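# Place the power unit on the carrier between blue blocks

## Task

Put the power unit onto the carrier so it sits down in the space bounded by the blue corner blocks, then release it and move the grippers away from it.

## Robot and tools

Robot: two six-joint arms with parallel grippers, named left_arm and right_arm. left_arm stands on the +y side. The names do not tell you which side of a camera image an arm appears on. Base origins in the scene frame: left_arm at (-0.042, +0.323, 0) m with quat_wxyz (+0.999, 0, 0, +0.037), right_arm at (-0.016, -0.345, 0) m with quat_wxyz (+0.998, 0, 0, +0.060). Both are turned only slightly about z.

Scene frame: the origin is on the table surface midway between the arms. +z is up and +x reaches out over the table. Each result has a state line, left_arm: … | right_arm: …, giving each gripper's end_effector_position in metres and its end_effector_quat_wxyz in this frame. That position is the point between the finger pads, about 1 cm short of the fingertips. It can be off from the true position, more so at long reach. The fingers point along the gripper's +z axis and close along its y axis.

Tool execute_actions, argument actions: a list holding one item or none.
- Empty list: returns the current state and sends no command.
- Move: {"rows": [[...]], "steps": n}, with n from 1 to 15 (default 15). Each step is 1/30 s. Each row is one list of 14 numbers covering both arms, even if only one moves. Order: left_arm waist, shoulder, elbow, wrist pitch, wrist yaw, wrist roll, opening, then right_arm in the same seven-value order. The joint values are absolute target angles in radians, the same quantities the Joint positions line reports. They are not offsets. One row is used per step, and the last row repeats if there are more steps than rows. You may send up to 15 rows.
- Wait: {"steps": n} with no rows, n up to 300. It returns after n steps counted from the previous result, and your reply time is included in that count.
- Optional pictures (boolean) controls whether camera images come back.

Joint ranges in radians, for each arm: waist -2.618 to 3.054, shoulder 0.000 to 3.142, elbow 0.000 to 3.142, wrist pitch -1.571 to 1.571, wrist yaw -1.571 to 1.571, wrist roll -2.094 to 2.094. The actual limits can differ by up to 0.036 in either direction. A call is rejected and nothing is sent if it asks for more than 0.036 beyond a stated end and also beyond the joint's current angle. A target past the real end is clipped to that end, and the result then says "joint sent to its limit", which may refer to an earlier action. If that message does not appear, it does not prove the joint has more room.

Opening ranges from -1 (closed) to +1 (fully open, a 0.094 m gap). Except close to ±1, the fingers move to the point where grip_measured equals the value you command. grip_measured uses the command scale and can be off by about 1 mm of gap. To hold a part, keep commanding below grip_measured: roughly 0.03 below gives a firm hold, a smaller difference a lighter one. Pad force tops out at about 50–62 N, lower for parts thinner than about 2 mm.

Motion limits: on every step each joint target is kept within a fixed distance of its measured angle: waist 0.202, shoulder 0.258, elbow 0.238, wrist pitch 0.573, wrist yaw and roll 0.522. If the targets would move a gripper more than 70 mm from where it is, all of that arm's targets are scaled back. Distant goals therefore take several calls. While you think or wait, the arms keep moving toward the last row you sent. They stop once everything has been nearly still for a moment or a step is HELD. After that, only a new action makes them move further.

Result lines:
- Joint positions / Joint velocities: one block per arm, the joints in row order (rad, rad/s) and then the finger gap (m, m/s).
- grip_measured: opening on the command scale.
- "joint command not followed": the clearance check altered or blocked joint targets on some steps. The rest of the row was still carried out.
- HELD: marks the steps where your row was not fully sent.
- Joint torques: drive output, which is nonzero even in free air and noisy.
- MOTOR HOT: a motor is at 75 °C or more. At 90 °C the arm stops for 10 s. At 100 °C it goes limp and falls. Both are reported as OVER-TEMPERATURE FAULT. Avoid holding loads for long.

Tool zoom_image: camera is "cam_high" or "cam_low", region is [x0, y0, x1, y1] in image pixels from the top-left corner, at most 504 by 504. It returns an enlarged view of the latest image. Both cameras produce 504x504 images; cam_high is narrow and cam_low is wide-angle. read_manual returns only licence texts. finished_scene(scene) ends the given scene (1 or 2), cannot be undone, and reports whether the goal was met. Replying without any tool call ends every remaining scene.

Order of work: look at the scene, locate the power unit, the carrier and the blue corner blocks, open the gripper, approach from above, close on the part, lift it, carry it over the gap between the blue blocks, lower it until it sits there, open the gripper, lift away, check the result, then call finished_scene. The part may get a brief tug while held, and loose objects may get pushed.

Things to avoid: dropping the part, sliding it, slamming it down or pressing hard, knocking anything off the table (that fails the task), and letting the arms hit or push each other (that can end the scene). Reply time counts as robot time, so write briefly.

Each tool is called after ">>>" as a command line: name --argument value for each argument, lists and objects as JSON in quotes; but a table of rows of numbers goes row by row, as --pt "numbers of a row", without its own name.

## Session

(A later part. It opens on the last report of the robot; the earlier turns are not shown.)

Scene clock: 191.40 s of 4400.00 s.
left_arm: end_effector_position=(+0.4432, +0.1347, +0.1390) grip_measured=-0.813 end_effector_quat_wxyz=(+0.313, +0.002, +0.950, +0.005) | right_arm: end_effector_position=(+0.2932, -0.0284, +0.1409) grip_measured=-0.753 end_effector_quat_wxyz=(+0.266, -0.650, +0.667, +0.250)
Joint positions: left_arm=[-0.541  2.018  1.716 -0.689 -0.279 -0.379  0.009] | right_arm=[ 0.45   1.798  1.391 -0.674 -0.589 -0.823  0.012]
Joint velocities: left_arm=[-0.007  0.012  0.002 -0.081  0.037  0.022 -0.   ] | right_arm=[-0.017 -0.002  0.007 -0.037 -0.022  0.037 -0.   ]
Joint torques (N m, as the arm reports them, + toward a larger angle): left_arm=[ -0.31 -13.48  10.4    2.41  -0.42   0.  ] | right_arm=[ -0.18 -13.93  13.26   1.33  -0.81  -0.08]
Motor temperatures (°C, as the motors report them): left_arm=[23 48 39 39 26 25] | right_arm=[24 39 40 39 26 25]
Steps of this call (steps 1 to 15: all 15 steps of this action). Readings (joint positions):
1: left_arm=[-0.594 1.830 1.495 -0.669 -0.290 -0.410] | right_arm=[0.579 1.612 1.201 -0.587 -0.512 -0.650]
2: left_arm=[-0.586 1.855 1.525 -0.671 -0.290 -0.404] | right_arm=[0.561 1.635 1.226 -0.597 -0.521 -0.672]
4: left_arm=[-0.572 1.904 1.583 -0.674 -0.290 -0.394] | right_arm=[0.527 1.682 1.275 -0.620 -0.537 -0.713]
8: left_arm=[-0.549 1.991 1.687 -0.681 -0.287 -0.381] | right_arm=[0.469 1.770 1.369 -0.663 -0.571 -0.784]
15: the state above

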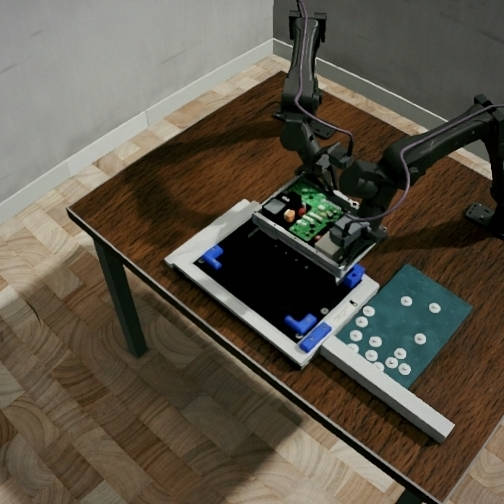

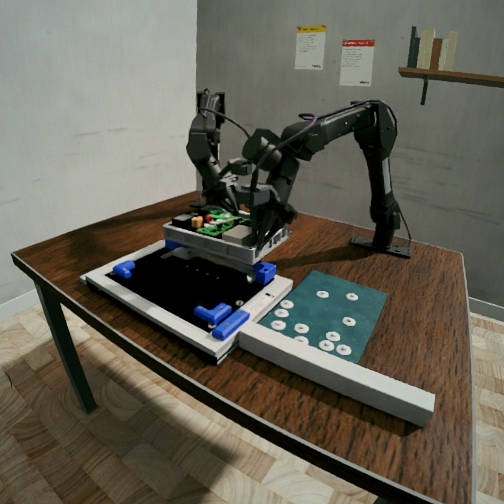

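>>> execute_actions --actions '[{"rows":[[-0.541,1.97,1.83,-0.585,-0.297,-0.37,-1,0.436,1.76,1.50,-0.62,-0.655,-0.84,-1],[-0.537,1.995,1.86,-0.59,-0.295,-0.37,-1,0.426,1.785,1.53,-0.635,-0.66,-0.85,-1],[-0.532,2.02,1.895,-0.6,-0.29,-0.365,-1,0.416,1.805,1.555,-0.645,-0.665,-0.865,-1],[-0.527,2.045,1.93,-0.605,-0.29,-0.36,-1,0.406,1.83,1.585,-0.66,-0.67,-0.875,-1],[-0.522,2.07,1.965,-0.615,-0.285,-0.355,-1,0.396,1.85,1.61,-0.67,-0.675,-0.89,-1],[-0.517,2.095,2.0,-0.62,-0.285,-0.355,-1,0.386,1.87,1.64,-0.685,-0.68,-0.9,-1],[-0.512,2.12,2.035,-0.63,-0.28,-0.35,-1,0.377,1.895,1.67,-0.695,-0.685,-0.91,-1],[-0.507,2.145,2.07,-0.64,-0.28,-0.345,-1,0.368,1.915,1.7,-0.71,-0.69,-0.92,-1],[-0.502,2.17,2.11,-0.65,-0.275,-0.34,-1,0.359,1.94,1.73,-0.72,-0.695,-0.93,-1],[-0.497,2.2,2.15,-0.66,-0.275,-0.34,-1,0.35,1.96,1.76,-0.735,-0.7,-0.94,-1],[-0.492,2.23,2.19,-0.67,-0.27,-0.335,-1,0.341,1.98,1.79,-0.75,-0.703,-0.95,-1],[-0.488,2.26,2.23,-0.68,-0.27,-0.33,-1,0.332,2.005,1.82,-0.76,-0.706,-0.96,-1],[-0.484,2.29,2.275,-0.69,-0.265,-0.325,-1,0.324,2.03,1.85,-0.775,-0.71,-0.97,-1],[-0.48,2.315,2.315,-0.70,-0.26,-0.32,-1,0.316,2.05,1.88,-0.79,-0.713,-0.98,-1],[-0.476,2.34,2.355,-0.71,-0.26,-0.32,-1,0.308,2.07,1.91,-0.80,-0.715,-0.985,-1]]}]' --pictures false

>>> execute_actions --actions '[{"steps":12}]'

>>> zoom_image --camera "cam_high" --region '[160,180,390,370]'

Scene clock: 213.43 s of 4400.00 s.
left_arm: end_effector_position=(+0.5249, +0.1320, +0.1237) grip_measured=-0.813 end_effector_quat_wxyz=(+0.321, -0.006, +0.947, +0.008) | right_arm: end_effector_position=(+0.3772, -0.0359, +0.1279) grip_measured=-0.753 end_effector_quat_wxyz=(+0.260, -0.651, +0.669, +0.245)
Joint positions: left_arm=[-0.477  2.356  2.185 -0.793 -0.259 -0.333  0.009] | right_arm=[ 0.334  2.1    1.775 -0.843 -0.627 -0.957  0.012]
Joint velocities: left_arm=[ 0.1    0.813  1.14  -0.183  0.081  0.139  0.   ] | right_arm=[-0.227  0.667  0.862 -0.33  -0.066 -0.286  0.   ]
Joint torques (N m, as the arm reports them, + toward a larger angle): left_arm=[ -0.47 -16.05   9.56   2.31  -0.26  -0.01] | right_arm=[ -0.87 -17.41  13.03   1.33  -1.17   0.11]
Motor temperatures (°C, as the motors report them): left_arm=[23 51 40 41 26 25] | right_arm=[24 42 41 37 26 25]
Steps of this call (steps 1 to 30: the robot went on to your last target; steps 31 to 90: nothing new was sent; then 18.53 s passed at rest; steps 91 to 105: all 15 steps of this action). Readings (joint positions):
91: left_arm=[-0.541 2.020 1.719 -0.703 -0.275 -0.382] | right_arm=[0.450 1.800 1.395 -0.684 -0.595 -0.824]
92: left_arm=[-0.541 2.026 1.731 -0.712 -0.275 -0.382] | right_arm=[0.449 1.807 1.408 -0.698 -0.597 -0.826]
94: left_arm=[-0.536 2.055 1.775 -0.736 -0.276 -0.377] | right_arm=[0.442 1.833 1.452 -0.733 -0.603 -0.832]
98: left_arm=[-0.514 2.150 1.903 -0.759 -0.273 -0.363] | right_arm=[0.402 1.922 1.566 -0.782 -0.614 -0.872]
105: the state above

Scene clock: 213.83 s of 4400.00 s.
left_arm: end_effector_position=(+0.5304, +0.1288, +0.1040) grip_measured=-0.813 end_effector_quat_wxyz=(+0.301, -0.004, +0.954, +0.001) | right_arm: end_effector_position=(+0.3839, -0.0413, +0.1161) grip_measured=-0.753 end_effector_quat_wxyz=(+0.246, -0.653, +0.671, +0.251)
Joint positions: left_arm=[-0.469  2.427  2.256 -0.827 -0.226 -0.336  0.009] | right_arm=[ 0.315  2.152  1.82  -0.883 -0.64  -0.991  0.012]
Joint velocities: left_arm=[-0.012 -0.002 -0.002 -0.051  0.051 -0.081 -0.   ] | right_arm=[-0.007 -0.002 -0.007 -0.022 -0.066 -0.007 -0.001]
Joint torques (N m, as the arm reports them, + toward a larger angle): left_arm=[ -0.37 -16.04   9.79   2.16  -0.41   0.07] | right_arm=[ -0.51 -18.11  13.     1.21  -1.07   0.08]
Motor temperatures (°C, as the motors report them): left_arm=[23 51 40 41 26 25] | right_arm=[24 42 41 37 26 25]
Steps of this call (steps 1 to 12: the robot went on to your last target). Readings (joint positions):
1: left_arm=[-0.474 2.380 2.217 -0.794 -0.256 -0.330] | right_arm=[0.327 2.120 1.798 -0.848 -0.628 -0.966]
2: left_arm=[-0.471 2.398 2.238 -0.794 -0.253 -0.329] | right_arm=[0.321 2.134 1.811 -0.848 -0.628 -0.976]
4: left_arm=[-0.469 2.416 2.254 -0.794 -0.248 -0.329] | right_arm=[0.315 2.148 1.820 -0.849 -0.628 -0.989]
8: left_arm=[-0.469 2.426 2.256 -0.815 -0.235 -0.332] | right_arm=[0.315 2.152 1.820 -0.870 -0.635 -0.991]
12: the state above

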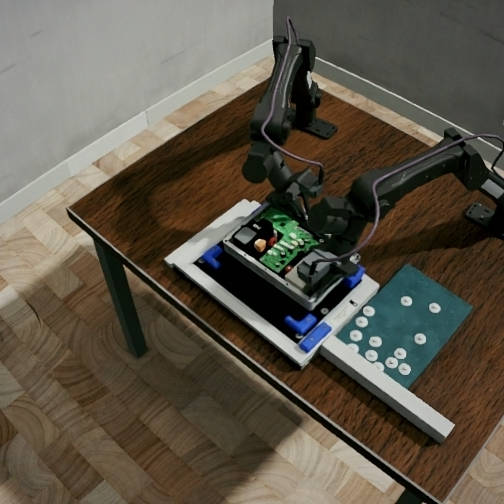

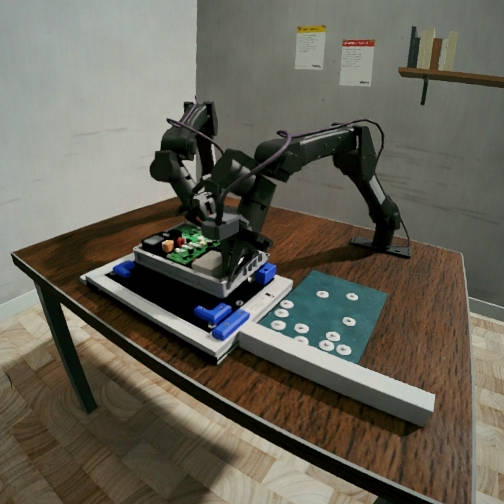

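Region (160, 180, 390, 370) of cam_high's 504x504 image, scaled by 2.191, with more detail than that image has; it fills the top 416 rows of this view, and the rest is white.

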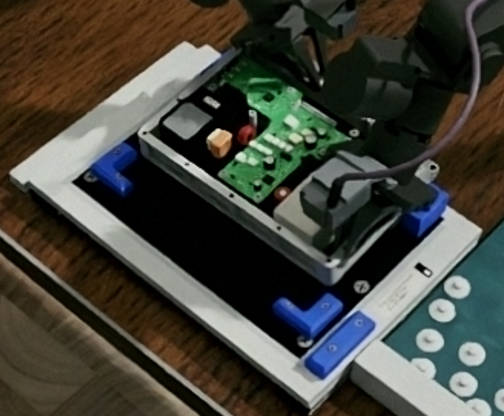

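>>> execute_actions --actions '[{"rows":[[-0.474,2.37,2.40,-0.73,-0.26,-0.32,-1,0.305,2.082,1.93,-0.80,-0.715,-0.985,-1],[-0.472,2.39,2.44,-0.745,-0.26,-0.32,-1,0.302,2.094,1.95,-0.80,-0.715,-0.985,-1],[-0.469,2.41,2.48,-0.76,-0.26,-0.32,-1,0.299,2.106,1.97,-0.80,-0.715,-0.985,-1],[-0.466,2.435,2.52,-0.775,-0.26,-0.32,-1,0.296,2.118,1.985,-0.80,-0.715,-0.985,-1],[-0.464,2.455,2.56,-0.79,-0.26,-0.32,-1,0.293,2.125,2.0,-0.80,-0.715,-0.985,-1]],"steps":15}]'

>>> execute_actions --actions '[]'

>>> zoom_image --camera "cam_high" --region '[160,180,390,370]'

Scene clock: 237.03 s of 4400.00 s.
left_arm: end_effector_position=(+0.5459, +0.1280, +0.0955) grip_measured=-0.813 end_effector_quat_wxyz=(+0.296, -0.003, +0.955, +0.005) | right_arm: end_effector_position=(+0.3985, -0.0410, +0.1095) grip_measured=-0.753 end_effector_quat_wxyz=(+0.244, -0.650, +0.676, +0.248)
Joint positions: left_arm=[-0.461  2.546  2.446 -0.909 -0.225 -0.327  0.009] | right_arm=[ 0.305  2.213  1.896 -0.905 -0.633 -0.992  0.012]
Joint velocities: left_arm=[-0.002  0.017  0.007 -0.125  0.007  0.007 -0.001] | right_arm=[-0.002  0.017  0.002 -0.007 -0.037 -0.066 -0.   ]
Joint torques (N m, as the arm reports them, + toward a larger angle): left_arm=[ -0.28 -16.45  10.12   2.12  -0.38   0.02] | right_arm=[ -0.55 -18.25  13.26   1.26  -0.96   0.1 ]
Motor temperatures (°C, as the motors report them): left_arm=[23 58 40 41 26 25] | right_arm=[24 49 41 36 27 25]
Steps of this call (steps 1 to 30: the robot went on to your last target; steps 31 to 90: nothing new was sent; then 19.70 s passed at rest; steps 91 to 105: all 15 steps of this action). Readings (joint positions):
91: left_arm=[-0.469 2.430 2.262 -0.834 -0.225 -0.338] | right_arm=[0.315 2.152 1.820 -0.885 -0.641 -0.991]
92: left_arm=[-0.469 2.438 2.279 -0.845 -0.225 -0.338] | right_arm=[0.315 2.155 1.826 -0.889 -0.641 -0.991]
94: left_arm=[-0.469 2.466 2.330 -0.870 -0.225 -0.337] | right_arm=[0.314 2.170 1.851 -0.904 -0.640 -0.991]
98: left_arm=[-0.461 2.524 2.423 -0.895 -0.226 -0.330] | right_arm=[0.307 2.200 1.892 -0.904 -0.631 -0.991]
105: the state above

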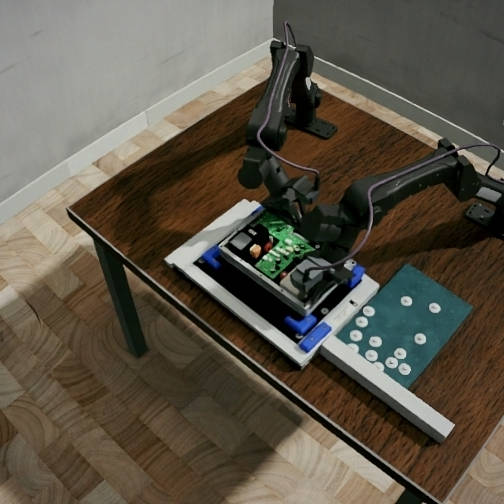

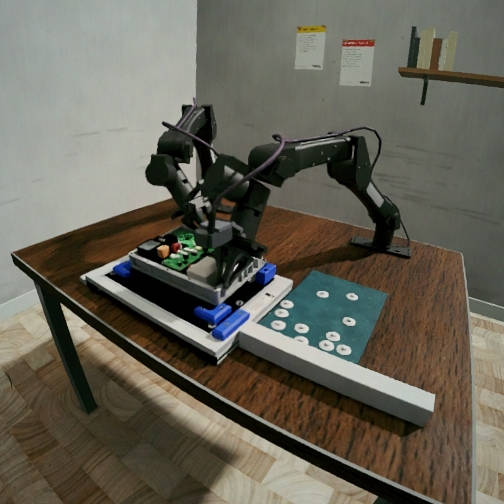

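Scene clock: 237.03 s of 4400.00 s.
left_arm: end_effector_position=(+0.5459, +0.1280, +0.0955) grip_measured=-0.813 end_effector_quat_wxyz=(+0.296, -0.003, +0.955, +0.005) | right_arm: end_effector_position=(+0.3985, -0.0410, +0.1095) grip_measured=-0.753 end_effector_quat_wxyz=(+0.244, -0.650, +0.676, +0.248)
Joint positions: left_arm=[-0.461  2.546  2.446 -0.909 -0.225 -0.327  0.009] | right_arm=[ 0.305  2.213  1.896 -0.905 -0.633 -0.992  0.012]
Joint velocities: left_arm=[-0.002  0.017  0.007 -0.125  0.007  0.007 -0.001] | right_arm=[-0.002  0.017  0.002 -0.007 -0.037 -0.066 -0.   ]
Joint torques (N m, as the arm reports them, + toward a larger angle): left_arm=[ -0.28 -16.45  10.12   2.12  -0.38   0.02] | right_arm=[ -0.55 -18.25  13.26   1.26  -0.96   0.1 ]
Motor temperatures (°C, as the motors report them): left_arm=[23 58 40 41 26 25] | right_arm=[24 49 41 36 27 25]

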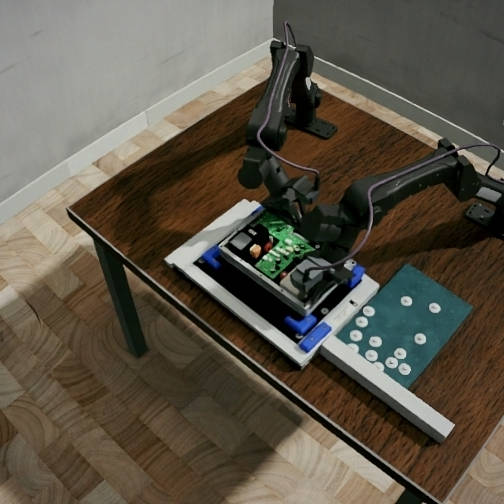

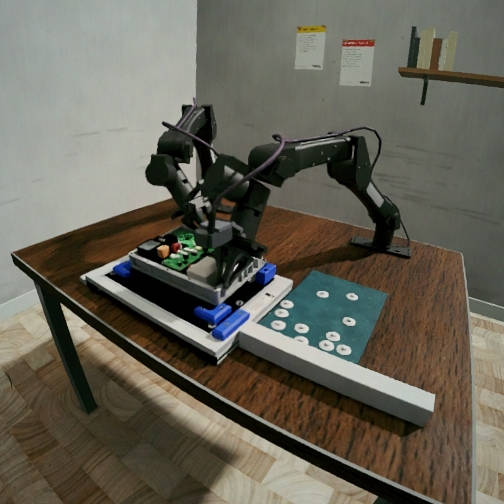

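Region (160, 180, 390, 370) of cam_high's 504x504 image, scaled by 2.191, with more detail than that image has; it fills the top 416 rows of this view, and the rest is white.

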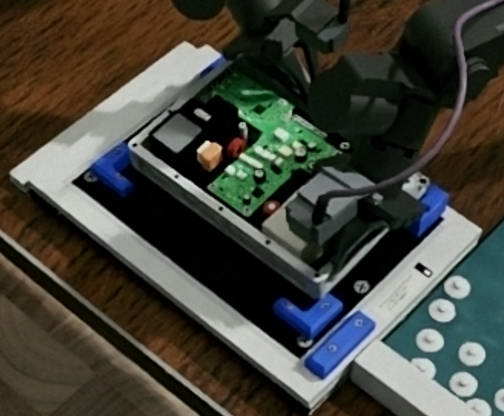

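Looks aligned; advance further.

>>> execute_actions --actions '[{"rows":[[-0.462,2.475,2.60,-0.81,-0.26,-0.32,-1,0.290,2.135,2.015,-0.80,-0.715,-0.985,-1],[-0.46,2.495,2.635,-0.825,-0.26,-0.32,-1,0.287,2.145,2.03,-0.805,-0.715,-0.985,-1],[-0.458,2.515,2.67,-0.84,-0.26,-0.315,-1,0.284,2.155,2.045,-0.81,-0.715,-0.985,-1],[-0.456,2.535,2.705,-0.855,-0.26,-0.315,-1,0.282,2.165,2.06,-0.815,-0.715,-0.985,-1],[-0.454,2.555,2.74,-0.87,-0.26,-0.31,-1,0.28,2.17,2.075,-0.82,-0.715,-0.985,-1]],"steps":15}]'

>>> zoom_image --camera "cam_high" --region '[160,180,390,370]'

>>> zoom_image --camera "cam_low" --region '[90,200,300,350]'

Scene clock: 248.40 s of 4400.00 s.
left_arm: end_effector_position=(+0.5580, +0.1269, +0.0926) grip_measured=-0.813 end_effector_quat_wxyz=(+0.298, -0.000, +0.955, +0.004) | right_arm: end_effector_position=(+0.4094, -0.0412, +0.1054) grip_measured=-0.753 end_effector_quat_wxyz=(+0.242, -0.648, +0.679, +0.247)
Joint positions: left_arm=[-0.453  2.647  2.625 -0.98  -0.218 -0.314  0.009] | right_arm=[ 0.296  2.261  1.961 -0.929 -0.632 -0.996  0.012]
Joint velocities: left_arm=[ 0.007 -0.022  0.022 -0.037  0.007 -0.051 -0.   ] | right_arm=[ 0.012  0.007  0.007 -0.007 -0.095 -0.066  0.001]
Joint torques (N m, as the arm reports them, + toward a larger angle): left_arm=[ -0.09 -16.84   9.85   2.07  -0.44  -0.01] | right_arm=[ -1.11 -18.48  13.43   1.15  -0.96   0.02]
Motor temperatures (°C, as the motors report them): left_arm=[23 60 40 41 26 25] | right_arm=[24 50 41 36 27 25]
Steps of this call (steps 1 to 15: the robot went on to your last target; steps 16 to 90: nothing new was sent; then 7.87 s passed at rest; steps 91 to 105: all 15 steps of this action). Readings (joint positions):
91: left_arm=[-0.461 2.550 2.452 -0.915 -0.221 -0.327] | right_arm=[0.305 2.213 1.896 -0.909 -0.634 -0.992]
92: left_arm=[-0.461 2.557 2.467 -0.924 -0.221 -0.327] | right_arm=[0.305 2.215 1.900 -0.912 -0.634 -0.992]
94: left_arm=[-0.459 2.580 2.513 -0.946 -0.221 -0.324] | right_arm=[0.304 2.226 1.920 -0.924 -0.634 -0.992]
98: left_arm=[-0.453 2.629 2.598 -0.971 -0.220 -0.318] | right_arm=[0.298 2.252 1.956 -0.928 -0.633 -0.993]
105: the state above

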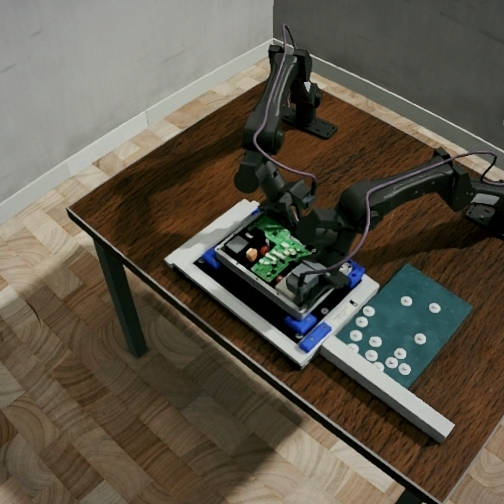

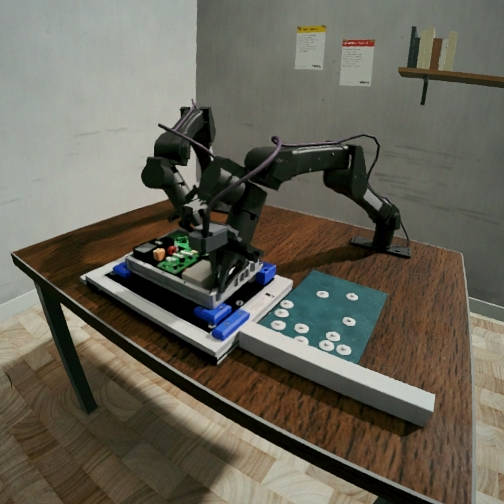

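Region (160, 180, 390, 370) of cam_high's 504x504 image, scaled by 2.191, with more detail than that image has; it fills the top 416 rows of this view, and the rest is white.

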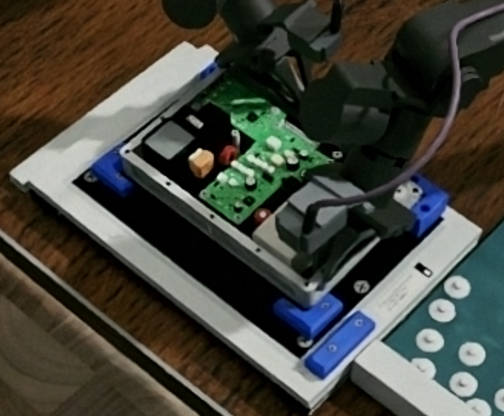

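Region (90, 200, 300, 350) of cam_low's 504x504 image, scaled by 2.400, with more detail than that image has; it fills the top 360 rows of this view, and the rest is white.

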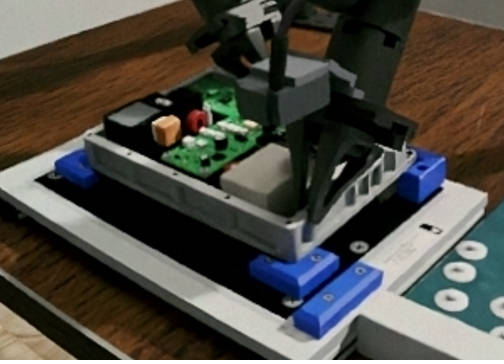

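>>> execute_actions --actions '[{"rows":[[-0.454,2.562,2.745,-0.865,-0.26,-0.31,-1,0.28,2.174,2.073,-0.82,-0.715,-0.985,-1],[-0.454,2.569,2.75,-0.862,-0.26,-0.31,-1,0.28,2.178,2.071,-0.82,-0.715,-0.985,-1],[-0.454,2.576,2.755,-0.86,-0.26,-0.31,-1,0.28,2.182,2.069,-0.815,-0.715,-0.985,-1],[-0.454,2.583,2.76,-0.858,-0.26,-0.31,-1,0.28,2.186,2.067,-0.81,-0.715,-0.985,-1],[-0.454,2.59,2.765,-0.855,-0.26,-0.31,-1,0.28,2.19,2.065,-0.81,-0.715,-0.985,-1]],"steps":15}]'

>>> zoom_image --camera "cam_high" --region '[160,180,390,370]'

>>> zoom_image --camera "cam_low" --region '[90,200,300,350]'

Scene clock: 259.10 s of 4400.00 s.
left_arm: end_effector_position=(+0.5606, +0.1251, +0.0888) grip_measured=-0.813 end_effector_quat_wxyz=(+0.298, +0.002, +0.955, +0.002) | right_arm: end_effector_position=(+0.4113, -0.0425, +0.1016) grip_measured=-0.753 end_effector_quat_wxyz=(+0.241, -0.646, +0.680, +0.248)
Joint positions: left_arm=[-0.453  2.673  2.661 -0.988 -0.214 -0.312  0.009] | right_arm=[ 0.292  2.27   1.961 -0.925 -0.632 -0.996  0.012]
Joint velocities: left_arm=[-0.002  0.002  0.002  0.022  0.037 -0.066 -0.   ] | right_arm=[-0.012 -0.007 -0.002  0.007  0.037 -0.051  0.   ]
Joint torques (N m, as the arm reports them, + toward a larger angle): left_arm=[ -0.08 -16.65   9.77   2.19  -0.46  -0.04] | right_arm=[ -0.67 -18.24  13.25   1.31  -0.99   0.03]
Motor temperatures (°C, as the motors report them): left_arm=[23 61 40 41 26 25] | right_arm=[24 51 42 36 27 25]
Steps of this call (steps 1 to 15: the robot went on to your last target; steps 16 to 90: nothing new was sent; then 7.20 s passed at rest; steps 91 to 105: all 15 steps of this action). Readings (joint positions):
91: left_arm=[-0.453 2.648 2.628 -0.982 -0.218 -0.314] | right_arm=[0.296 2.261 1.961 -0.929 -0.632 -0.996]
92: left_arm=[-0.453 2.648 2.628 -0.982 -0.218 -0.314] | right_arm=[0.296 2.261 1.961 -0.929 -0.632 -0.996]
94: left_arm=[-0.453 2.654 2.637 -0.986 -0.218 -0.313] | right_arm=[0.296 2.261 1.961 -0.928 -0.632 -0.996]
98: left_arm=[-0.453 2.667 2.655 -0.989 -0.217 -0.312] | right_arm=[0.294 2.265 1.961 -0.925 -0.632 -0.996]
105: the state above

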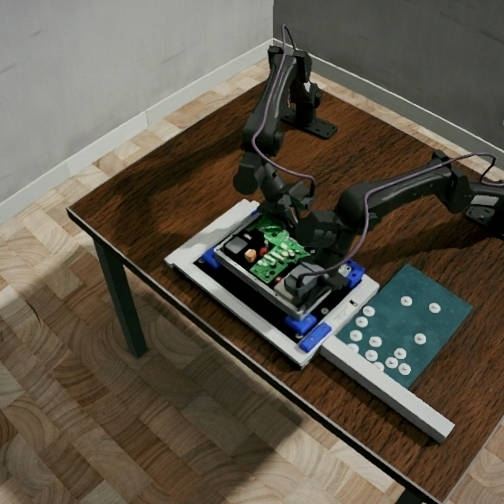

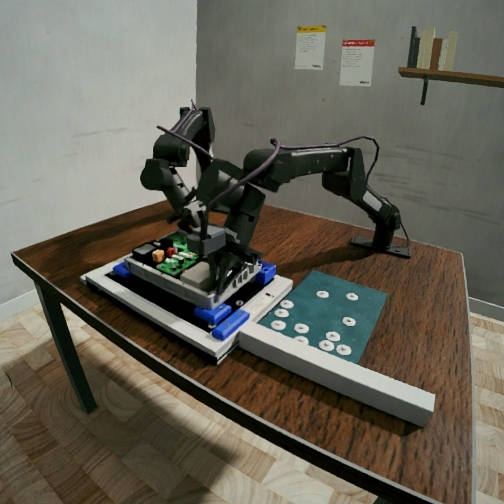

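Region (160, 180, 390, 370) of cam_high's 504x504 image, scaled by 2.191, with more detail than that image has; it fills the top 416 rows of this view, and the rest is white.

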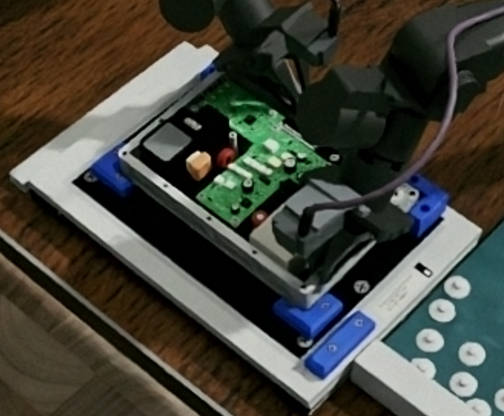

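Region (90, 200, 300, 350) of cam_low's 504x504 image, scaled by 2.400, with more detail than that image has; it fills the top 360 rows of this view, and the rest is white.

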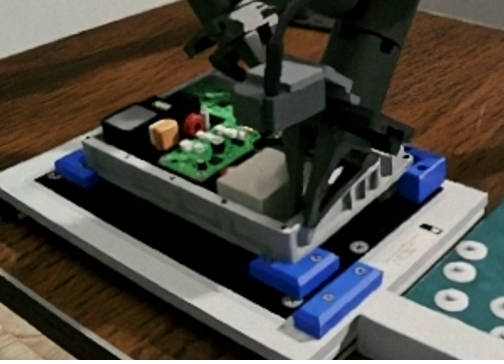

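>>> execute_actions --actions '[{"rows":[[-0.452,2.592,2.765,-0.855,-0.26,-0.31,-1,0.285,2.188,2.055,-0.805,-0.715,-0.985,-1],[-0.45,2.594,2.765,-0.855,-0.26,-0.31,-1,0.29,2.186,2.045,-0.80,-0.715,-0.985,-1],[-0.448,2.596,2.765,-0.855,-0.26,-0.31,-1,0.295,2.185,2.035,-0.795,-0.715,-0.985,-1],[-0.446,2.598,2.765,-0.855,-0.26,-0.31,-1,0.30,2.185,2.025,-0.79,-0.715,-0.985,-1],[-0.445,2.60,2.765,-0.855,-0.26,-0.31,-1,0.305,2.185,2.015,-0.785,-0.715,-0.985,-1]],"steps":15}]'

>>> zoom_image --camera "cam_high" --region '[160,180,390,370]'

>>> zoom_image --camera "cam_low" --region '[90,200,300,350]'

Scene clock: 274.03 s of 4400.00 s.
left_arm: end_effector_position=(+0.5607, +0.1251, +0.0889) grip_measured=-0.813 end_effector_quat_wxyz=(+0.298, +0.002, +0.955, +0.002) | right_arm: end_effector_position=(+0.4113, -0.0422, +0.1018) grip_measured=-0.753 end_effector_quat_wxyz=(+0.242, -0.646, +0.680, +0.248)
Joint positions: left_arm=[-0.453  2.673  2.661 -0.988 -0.214 -0.311  0.009] | right_arm=[ 0.292  2.27   1.961 -0.923 -0.634 -0.996  0.012]
Joint velocities: left_arm=[-0.027 -0.002 -0.007  0.095 -0.051 -0.037 -0.001] | right_arm=[-0.012  0.017 -0.007 -0.051  0.022  0.007  0.001]
Joint torques (N m, as the arm reports them, + toward a larger angle): left_arm=[  0.44 -16.39  10.01   2.24  -0.48  -0.02] | right_arm=[  1.02 -19.34  10.59   1.6   -1.15   0.09]
Motor temperatures (°C, as the motors report them): left_arm=[23 63 41 42 26 25] | right_arm=[24 52 42 37 28 25]
Steps of this call (steps 1 to 15: the robot went on to your last target; steps 16 to 90: nothing new was sent; then 11.43 s passed at rest; steps 91 to 105: all 15 steps of this action). Readings (joint positions):
91: left_arm=[-0.453 2.673 2.661 -0.988 -0.214 -0.312] | right_arm=[0.292 2.270 1.961 -0.925 -0.632 -0.996]
92: left_arm=[-0.453 2.673 2.661 -0.988 -0.214 -0.312] | right_arm=[0.292 2.270 1.961 -0.924 -0.633 -0.996]
94: left_arm=[-0.453 2.673 2.661 -0.988 -0.214 -0.312] | right_arm=[0.292 2.270 1.961 -0.924 -0.633 -0.996]
98: left_arm=[-0.453 2.673 2.661 -0.988 -0.214 -0.311] | right_arm=[0.292 2.270 1.961 -0.923 -0.634 -0.996]
105: the state above

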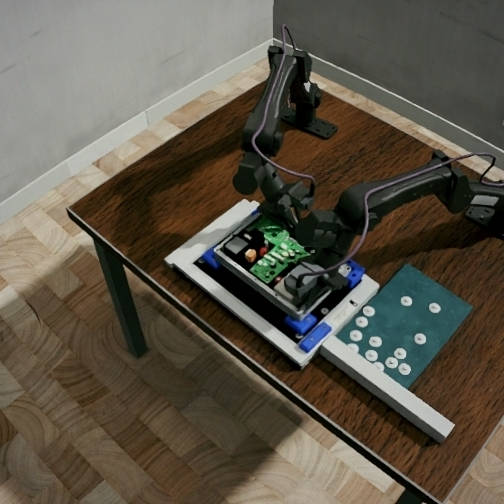

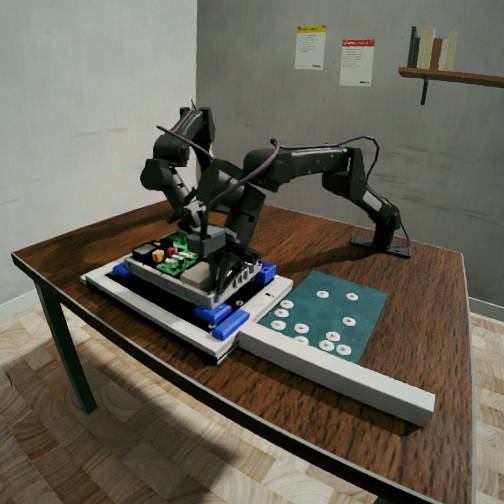

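Region (160, 180, 390, 370) of cam_high's 504x504 image, scaled by 2.191, with more detail than that image has; it fills the top 416 rows of this view, and the rest is white.

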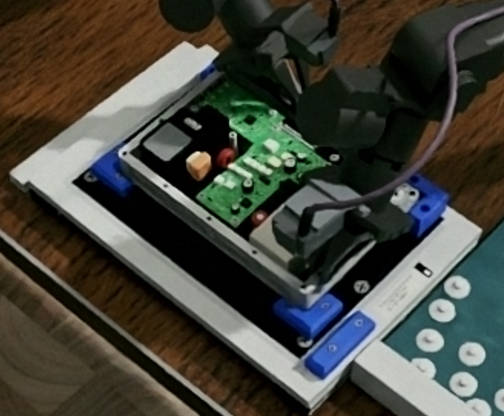

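Region (90, 200, 300, 350) of cam_low's 504x504 image, scaled by 2.400, with more detail than that image has; it fills the top 360 rows of this view, and the rest is white.

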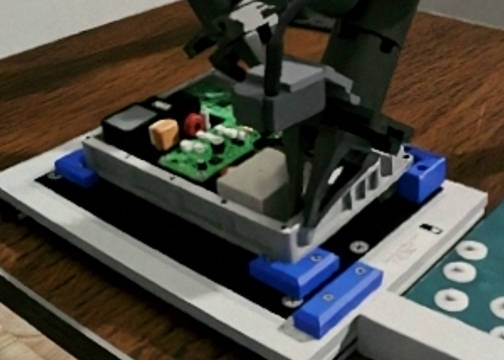

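Friction. Now lower via shoulders.

>>> execute_actions --actions '[{"rows":[[-0.444,2.604,2.76,-0.86,-0.26,-0.31,-1,0.306,2.19,2.012,-0.785,-0.715,-0.985,-1],[-0.443,2.608,2.755,-0.865,-0.26,-0.31,-1,0.307,2.196,2.009,-0.785,-0.715,-0.985,-1],[-0.442,2.612,2.75,-0.87,-0.26,-0.31,-1,0.308,2.202,2.006,-0.785,-0.715,-0.985,-1],[-0.441,2.616,2.748,-0.87,-0.26,-0.31,-1,0.309,2.208,2.003,-0.785,-0.715,-0.985,-1],[-0.44,2.62,2.745,-0.87,-0.26,-0.31,-1,0.31,2.215,2.0,-0.785,-0.715,-0.985,-1]],"steps":15}]'

>>> zoom_image --camera "cam_high" --region '[190,190,300,290]'

>>> zoom_image --camera "cam_high" --region '[270,250,380,350]'

Scene clock: 283.70 s of 4400.00 s.
left_arm: end_effector_position=(+0.5609, +0.1255, +0.0889) grip_measured=-0.813 end_effector_quat_wxyz=(+0.298, +0.002, +0.955, +0.002) | right_arm: end_effector_position=(+0.4113, -0.0420, +0.1020) grip_measured=-0.753 end_effector_quat_wxyz=(+0.242, -0.646, +0.680, +0.249)
Joint positions: left_arm=[-0.452  2.673  2.661 -0.987 -0.214 -0.311  0.009] | right_arm=[ 0.292  2.27   1.961 -0.923 -0.635 -0.996  0.012]
Joint velocities: left_arm=[-0.002 -0.012  0.027 -0.037 -0.022  0.051  0.001] | right_arm=[ 0.007 -0.007 -0.002  0.007 -0.051 -0.007  0.   ]
Joint torques (N m, as the arm reports them, + toward a larger angle): left_arm=[  0.9  -16.07  10.13   2.33  -0.57  -0.02] | right_arm=[  1.42 -17.61   9.41   1.65  -1.11   0.06]
Motor temperatures (°C, as the motors report them): left_arm=[23 64 41 43 26 25] | right_arm=[24 53 41 38 28 25]
Steps of this call (steps 1 to 15: the robot went on to your last target; steps 16 to 90: nothing new was sent; then 6.17 s passed at rest; steps 91 to 105: all 15 steps of this action). Readings (joint positions):
91: left_arm=[-0.453 2.673 2.661 -0.988 -0.214 -0.311] | right_arm=[0.292 2.270 1.961 -0.923 -0.634 -0.996]
92: left_arm=[-0.453 2.673 2.661 -0.988 -0.214 -0.311] | right_arm=[0.292 2.270 1.961 -0.923 -0.634 -0.996]
94: left_arm=[-0.453 2.673 2.661 -0.988 -0.214 -0.311] | right_arm=[0.292 2.270 1.961 -0.923 -0.634 -0.996]
98: left_arm=[-0.452 2.673 2.661 -0.987 -0.214 -0.311] | right_arm=[0.292 2.270 1.961 -0.923 -0.635 -0.996]
105: the state above

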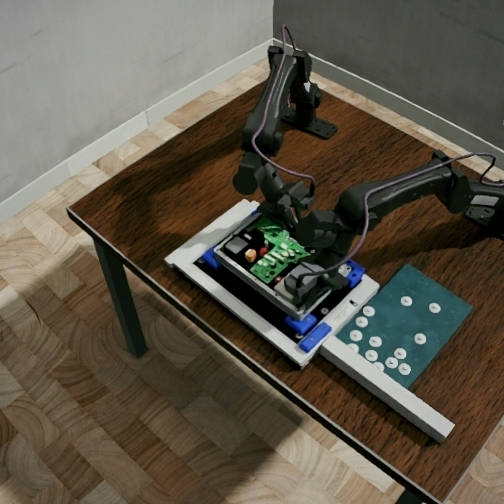

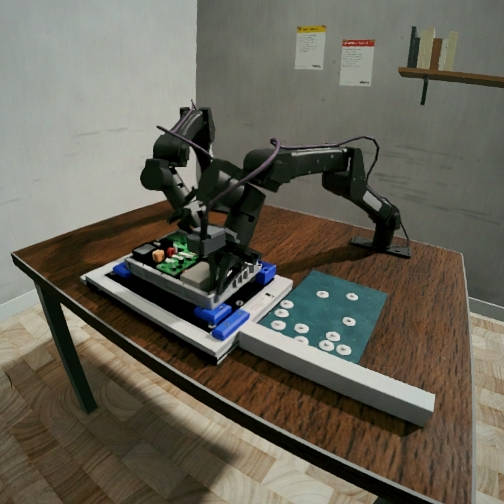

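Region (190, 190, 300, 290) of cam_high's 504x504 image, scaled by 4.582, with more detail than that image has; it fills the top 458 rows of this view, and the rest is white.

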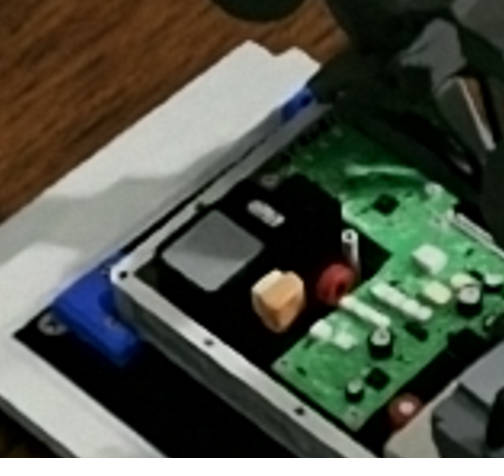

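Region (270, 250, 380, 350) of cam_high's 504x504 image, scaled by 4.582, with more detail than that image has; it fills the top 458 rows of this view, and the rest is white.

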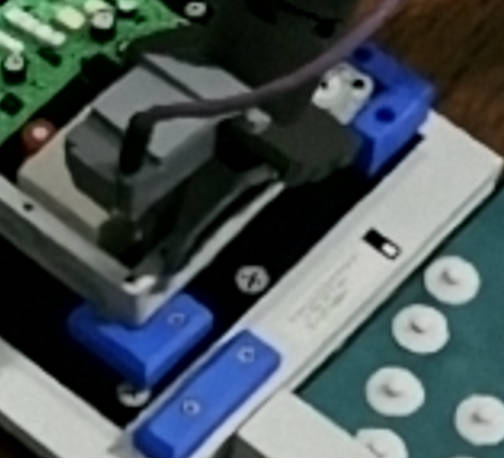

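>>> execute_actions --actions '[{"rows":[[-0.44,2.626,2.74,-0.88,-0.25,-0.31,-1,0.31,2.222,1.995,-0.79,-0.71,-0.985,-1],[-0.44,2.632,2.735,-0.885,-0.25,-0.31,-1,0.31,2.229,1.99,-0.795,-0.70,-0.985,-1],[-0.44,2.638,2.73,-0.89,-0.25,-0.31,-1,0.31,2.236,1.985,-0.80,-0.70,-0.985,-1],[-0.44,2.644,2.725,-0.895,-0.25,-0.31,-1,0.31,2.243,1.98,-0.805,-0.69,-0.985,-1],[-0.44,2.65,2.72,-0.90,-0.25,-0.31,-1,0.31,2.25,1.975,-0.81,-0.69,-0.985,-1]],"steps":15}]'

>>> zoom_image --camera "cam_high" --region '[160,180,390,370]'

>>> zoom_image --camera "cam_low" --region '[90,200,300,350]'

Scene clock: 297.07 s of 4400.00 s.
left_arm: end_effector_position=(+0.5607, +0.1255, +0.0876) grip_measured=-0.813 end_effector_quat_wxyz=(+0.297, +0.003, +0.955, +0.002) | right_arm: end_effector_position=(+0.4104, -0.0423, +0.0955) grip_measured=-0.753 end_effector_quat_wxyz=(+0.235, -0.645, +0.682, +0.252)
Joint positions: left_arm=[-0.452  2.675  2.661 -0.988 -0.213 -0.309  0.009] | right_arm=[ 0.292  2.283  1.961 -0.926 -0.636 -0.996  0.012]
Joint velocities: left_arm=[ 0.002 -0.002 -0.002  0.051 -0.007  0.007  0.001] | right_arm=[ 0.012 -0.017 -0.007  0.022 -0.066  0.007  0.   ]
Joint torques (N m, as the arm reports them, + toward a larger angle): left_arm=[  0.95 -14.52   8.83   2.13  -0.49  -0.03] | right_arm=[  1.25 -15.57   7.44   1.48  -0.88   0.11]
Motor temperatures (°C, as the motors report them): left_arm=[24 64 41 44 26 25] | right_arm=[24 52 40 39 28 25]
Steps of this call (steps 1 to 15: the robot went on to your last target; steps 16 to 90: nothing new was sent; then 9.87 s passed at rest; steps 91 to 105: all 15 steps of this action). Readings (joint positions):
91: left_arm=[-0.452 2.673 2.661 -0.987 -0.214 -0.311] | right_arm=[0.292 2.271 1.961 -0.923 -0.635 -0.996]
92: left_arm=[-0.452 2.675 2.661 -0.987 -0.213 -0.311] | right_arm=[0.292 2.272 1.961 -0.923 -0.635 -0.996]
94: left_arm=[-0.452 2.675 2.661 -0.987 -0.213 -0.310] | right_arm=[0.292 2.277 1.961 -0.925 -0.636 -0.996]
98: left_arm=[-0.452 2.675 2.661 -0.988 -0.213 -0.309] | right_arm=[0.292 2.283 1.961 -0.926 -0.636 -0.996]
105: the state above

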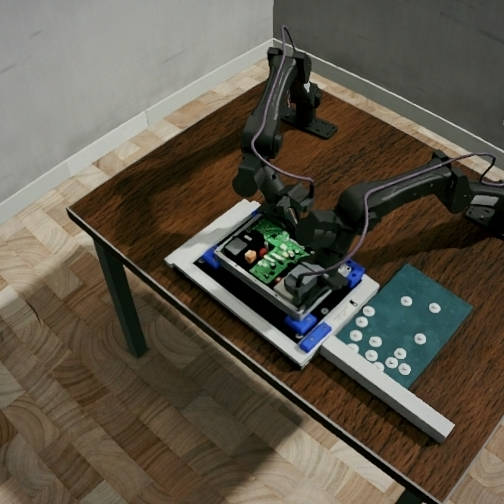

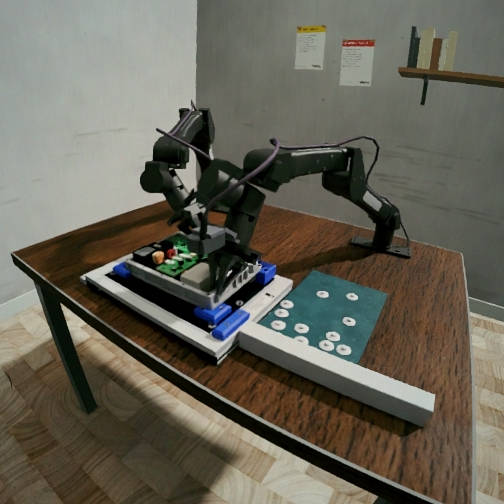

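Region (160, 180, 390, 370) of cam_high's 504x504 image, scaled by 2.191, with more detail than that image has; it fills the top 416 rows of this view, and the rest is white.

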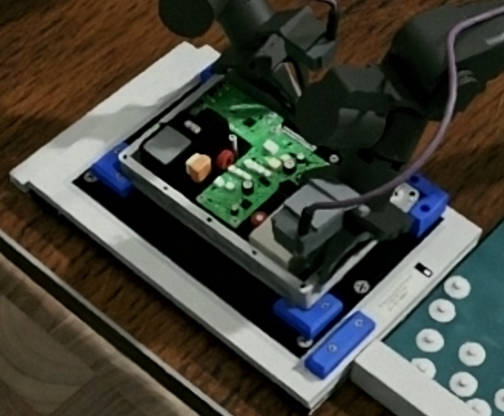

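Region (90, 200, 300, 350) of cam_low's 504x504 image, scaled by 2.400, with more detail than that image has; it fills the top 360 rows of this view, and the rest is white.

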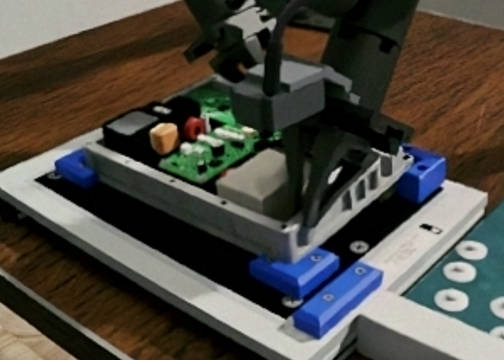

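>>> execute_actions --actions '[{"rows":[[-0.445,2.655,2.705,-0.92,-0.24,-0.31,-1,0.306,2.258,1.97,-0.83,-0.68,-0.99,-1],[-0.45,2.66,2.69,-0.935,-0.235,-0.31,-1,0.302,2.266,1.965,-0.85,-0.67,-0.99,-1],[-0.455,2.665,2.675,-0.95,-0.23,-0.31,-1,0.298,2.274,1.96,-0.87,-0.66,-0.99,-1],[-0.458,2.67,2.66,-0.965,-0.22,-0.31,-1,0.295,2.282,1.955,-0.89,-0.65,-0.995,-1],[-0.46,2.68,2.65,-0.975,-0.215,-0.31,-1,0.292,2.29,1.95,-0.90,-0.64,-0.995,-1]],"steps":15}]'

>>> zoom_image --camera "cam_low" --region '[90,200,300,350]'

Scene clock: 308.73 s of 4400.00 s.
left_arm: end_effector_position=(+0.5576, +0.1241, +0.0758) grip_measured=-0.815 end_effector_quat_wxyz=(+0.285, +0.003, +0.959, +0.005) | right_arm: end_effector_position=(+0.4086, -0.0447, +0.0813) grip_measured=-0.750 end_effector_quat_wxyz=(+0.223, -0.649, +0.682, +0.251)
Joint positions: left_arm=[-0.456  2.692  2.659 -0.996 -0.212 -0.315  0.009] | right_arm=[ 0.291  2.304  1.953 -0.928 -0.629 -1.015  0.012]
Joint velocities: left_arm=[ 0.012  0.012  0.022 -0.081 -0.066 -0.037 -0.001] | right_arm=[ 0.002 -0.012 -0.002  0.037 -0.007 -0.066  0.   ]
Joint torques (N m, as the arm reports them, + toward a larger angle): left_arm=[ -0.33 -13.7    4.33   1.5   -0.13   0.  ] | right_arm=[  0.25 -14.43   6.25   0.7   -0.37   0.22]
Motor temperatures (°C, as the motors report them): left_arm=[24 62 41 43 26 25] | right_arm=[24 51 39 38 28 25]
Steps of this call (steps 1 to 15: the robot went on to your last target; steps 16 to 90: nothing new was sent; then 8.17 s passed at rest; steps 91 to 105: all 15 steps of this action). Readings (joint positions):
91: left_arm=[-0.452 2.675 2.661 -0.989 -0.212 -0.309] | right_arm=[0.292 2.283 1.961 -0.927 -0.636 -0.997]
92: left_arm=[-0.453 2.675 2.661 -0.989 -0.212 -0.309] | right_arm=[0.292 2.284 1.961 -0.928 -0.635 -0.997]
94: left_arm=[-0.453 2.677 2.661 -0.991 -0.212 -0.309] | right_arm=[0.291 2.285 1.961 -0.930 -0.635 -1.000]
98: left_arm=[-0.456 2.691 2.659 -0.995 -0.211 -0.314] | right_arm=[0.289 2.296 1.960 -0.936 -0.630 -1.010]
105: the state above

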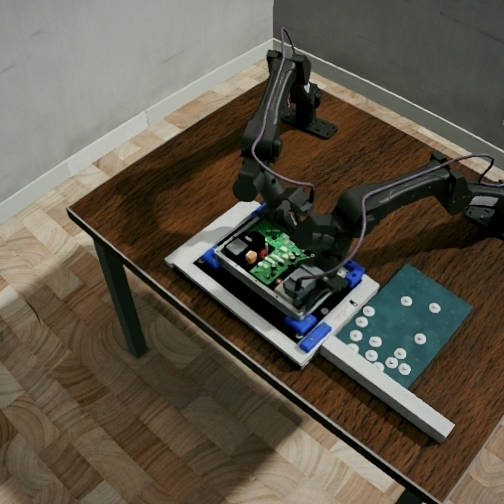

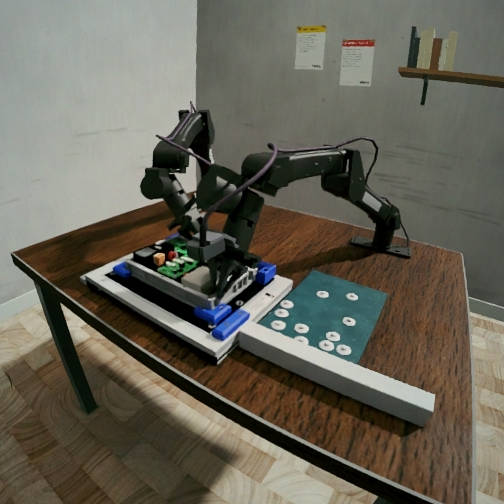

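Region (90, 200, 300, 350) of cam_low's 504x504 image, scaled by 2.400, with more detail than that image has; it fills the top 360 rows of this view, and the rest is white.

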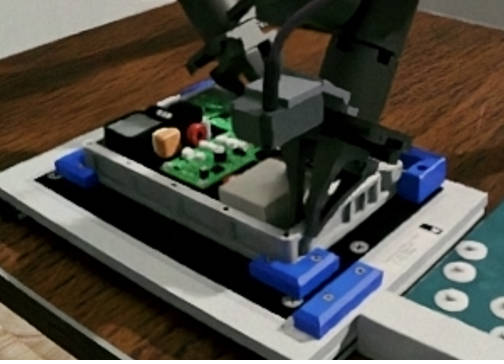

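Dropped in. Settle, release, lift.

>>> execute_actions --actions '[{"rows":[[-0.456,2.69,2.655,-0.99,-0.212,-0.315,-1,0.291,2.305,1.95,-0.92,-0.63,-1.01,-1],[-0.456,2.70,2.655,-0.995,-0.212,-0.315,-1,0.291,2.315,1.95,-0.925,-0.63,-1.015,-1],[-0.456,2.70,2.655,-0.995,-0.212,-0.315,-1,0.291,2.315,1.95,-0.925,-0.63,-1.015,-1],[-0.456,2.70,2.655,-0.995,-0.212,-0.315,-1,0.291,2.315,1.95,-0.925,-0.63,-1.015,-1],[-0.456,2.70,2.655,-0.995,-0.212,-0.315,-1,0.291,2.315,1.95,-0.925,-0.63,-1.015,-1],[-0.456,2.70,2.655,-0.995,-0.212,-0.315,-1,0.291,2.315,1.95,-0.925,-0.63,-1.015,-1],[-0.456,2.70,2.655,-0.995,-0.212,-0.315,-1,0.291,2.315,1.95,-0.925,-0.63,-1.015,-1],[-0.456,2.70,2.655,-0.995,-0.212,-0.315,-1,0.291,2.315,1.95,-0.925,-0.63,-1.015,-1],[-0.456,2.685,2.66,-0.995,-0.212,-0.315,-0.6,0.291,2.30,1.953,-0.925,-0.63,-1.015,-0.5]],"steps":15}]' --pictures false

>>> execute_actions --actions '[{"rows":[[-0.456,2.66,2.65,-1.0,-0.212,-0.315,-0.6,0.291,2.28,1.953,-0.94,-0.63,-1.015,-0.5],[-0.456,2.64,2.64,-1.01,-0.212,-0.315,-0.6,0.291,2.26,1.953,-0.95,-0.63,-1.015,-0.5],[-0.456,2.62,2.63,-1.02,-0.212,-0.315,-0.6,0.291,2.24,1.953,-0.96,-0.63,-1.015,-0.5],[-0.456,2.59,2.62,-1.03,-0.212,-0.315,-0.6,0.291,2.22,1.953,-0.97,-0.63,-1.015,-0.5],[-0.456,2.56,2.61,-1.03,-0.212,-0.315,-0.6,0.291,2.19,1.953,-0.98,-0.63,-1.015,-0.5],[-0.456,2.53,2.60,-1.03,-0.212,-0.315,-0.6,0.291,2.16,1.953,-0.99,-0.63,-1.015,-0.5]],"steps":15}]'

Scene clock: 331.53 s of 4400.00 s.
left_arm: end_effector_position=(+0.5572, +0.1243, +0.0749) grip_measured=-0.601 end_effector_quat_wxyz=(+0.284, +0.003, +0.959, +0.005) | right_arm: end_effector_position=(+0.4094, -0.0457, +0.0804) grip_measured=-0.503 end_effector_quat_wxyz=(+0.223, -0.652, +0.682, +0.247)
Joint positions: left_arm=[-0.456  2.693  2.659 -0.998 -0.212 -0.316  0.019] | right_arm=[ 0.291  2.304  1.953 -0.927 -0.621 -1.021  0.023]
Joint velocities: left_arm=[-0.002 -0.007  0.012 -0.007  0.007 -0.007 -0.001] | right_arm=[-0.022  0.002 -0.002  0.007 -0.037 -0.022  0.001]
Joint torques (N m, as the arm reports them, + toward a larger angle): left_arm=[  0.02 -13.41   5.07   1.34  -0.1   -0.03] | right_arm=[ -0.04 -13.53   6.16   0.5   -0.4    0.05]
Motor temperatures (°C, as the motors report them): left_arm=[23 60 37 41 25 25] | right_arm=[24 48 37 35 27 25]
Steps of this call (steps 1 to 15: the robot went on to your last target; steps 16 to 90: nothing new was sent; then 19.30 s passed at rest; steps 91 to 105: all 15 steps of this action). Readings (joint positions):
91: left_arm=[-0.456 2.692 2.659 -0.996 -0.212 -0.316] | right_arm=[0.291 2.304 1.953 -0.928 -0.629 -1.017]
92: left_arm=[-0.456 2.693 2.659 -0.997 -0.212 -0.316] | right_arm=[0.291 2.304 1.953 -0.928 -0.629 -1.019]
94: left_arm=[-0.456 2.693 2.659 -0.997 -0.212 -0.316] | right_arm=[0.291 2.304 1.953 -0.928 -0.629 -1.021]
98: left_arm=[-0.456 2.693 2.659 -0.997 -0.212 -0.316] | right_arm=[0.291 2.304 1.953 -0.928 -0.629 -1.021]
105: the state above

Scene clock: 332.03 s of 4400.00 s.
left_arm: end_effector_position=(+0.5442, +0.1289, +0.1348) grip_measured=-0.601 end_effector_quat_wxyz=(+0.305, +0.001, +0.952, -0.005) | right_arm: end_effector_position=(+0.4025, -0.0498, +0.1431) grip_measured=-0.503 end_effector_quat_wxyz=(+0.263, -0.658, +0.668, +0.228)
Joint positions: left_arm=[-0.456  2.549  2.6   -1.033 -0.208 -0.316  0.019] | right_arm=[ 0.291  2.168  1.953 -0.972 -0.614 -1.021  0.023]
Joint velocities: left_arm=[-0.002 -0.037 -0.007  0.022 -0.066 -0.066  0.   ] | right_arm=[-0.012  0.007  0.022 -0.051  0.007 -0.095 -0.   ]
Joint torques (N m, as the arm reports them, + toward a larger angle): left_arm=[ -0.13 -13.51   4.87   1.39  -0.12  -0.03] | right_arm=[ -0.21 -12.87   6.51   0.53  -0.43   0.01]
Motor temperatures (°C, as the motors report them): left_arm=[23 61 37 41 25 25] | right_arm=[24 48 37 35 27 25]
Steps of this call (steps 1 to 15: all 15 steps of this action). Readings (joint positions):
1: left_arm=[-0.456 2.693 2.659 -0.998 -0.212 -0.316] | right_arm=[0.291 2.304 1.953 -0.928 -0.620 -1.021]
2: left_arm=[-0.456 2.693 2.659 -1.000 -0.212 -0.316] | right_arm=[0.291 2.304 1.953 -0.929 -0.620 -1.021]
4: left_arm=[-0.456 2.681 2.642 -1.005 -0.212 -0.316] | right_arm=[0.291 2.298 1.953 -0.939 -0.617 -1.021]
8: left_arm=[-0.456 2.620 2.600 -1.031 -0.208 -0.316] | right_arm=[0.291 2.238 1.953 -0.970 -0.612 -1.021]
15: the state above

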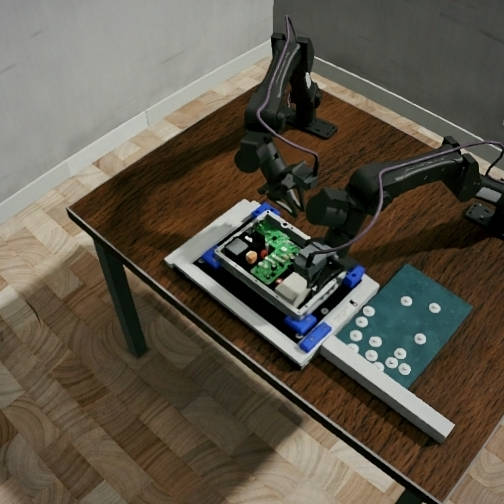

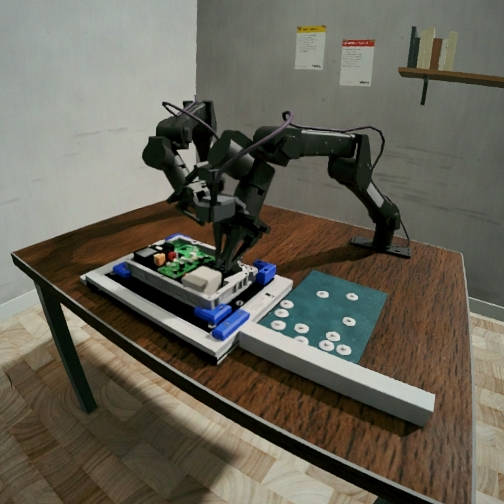

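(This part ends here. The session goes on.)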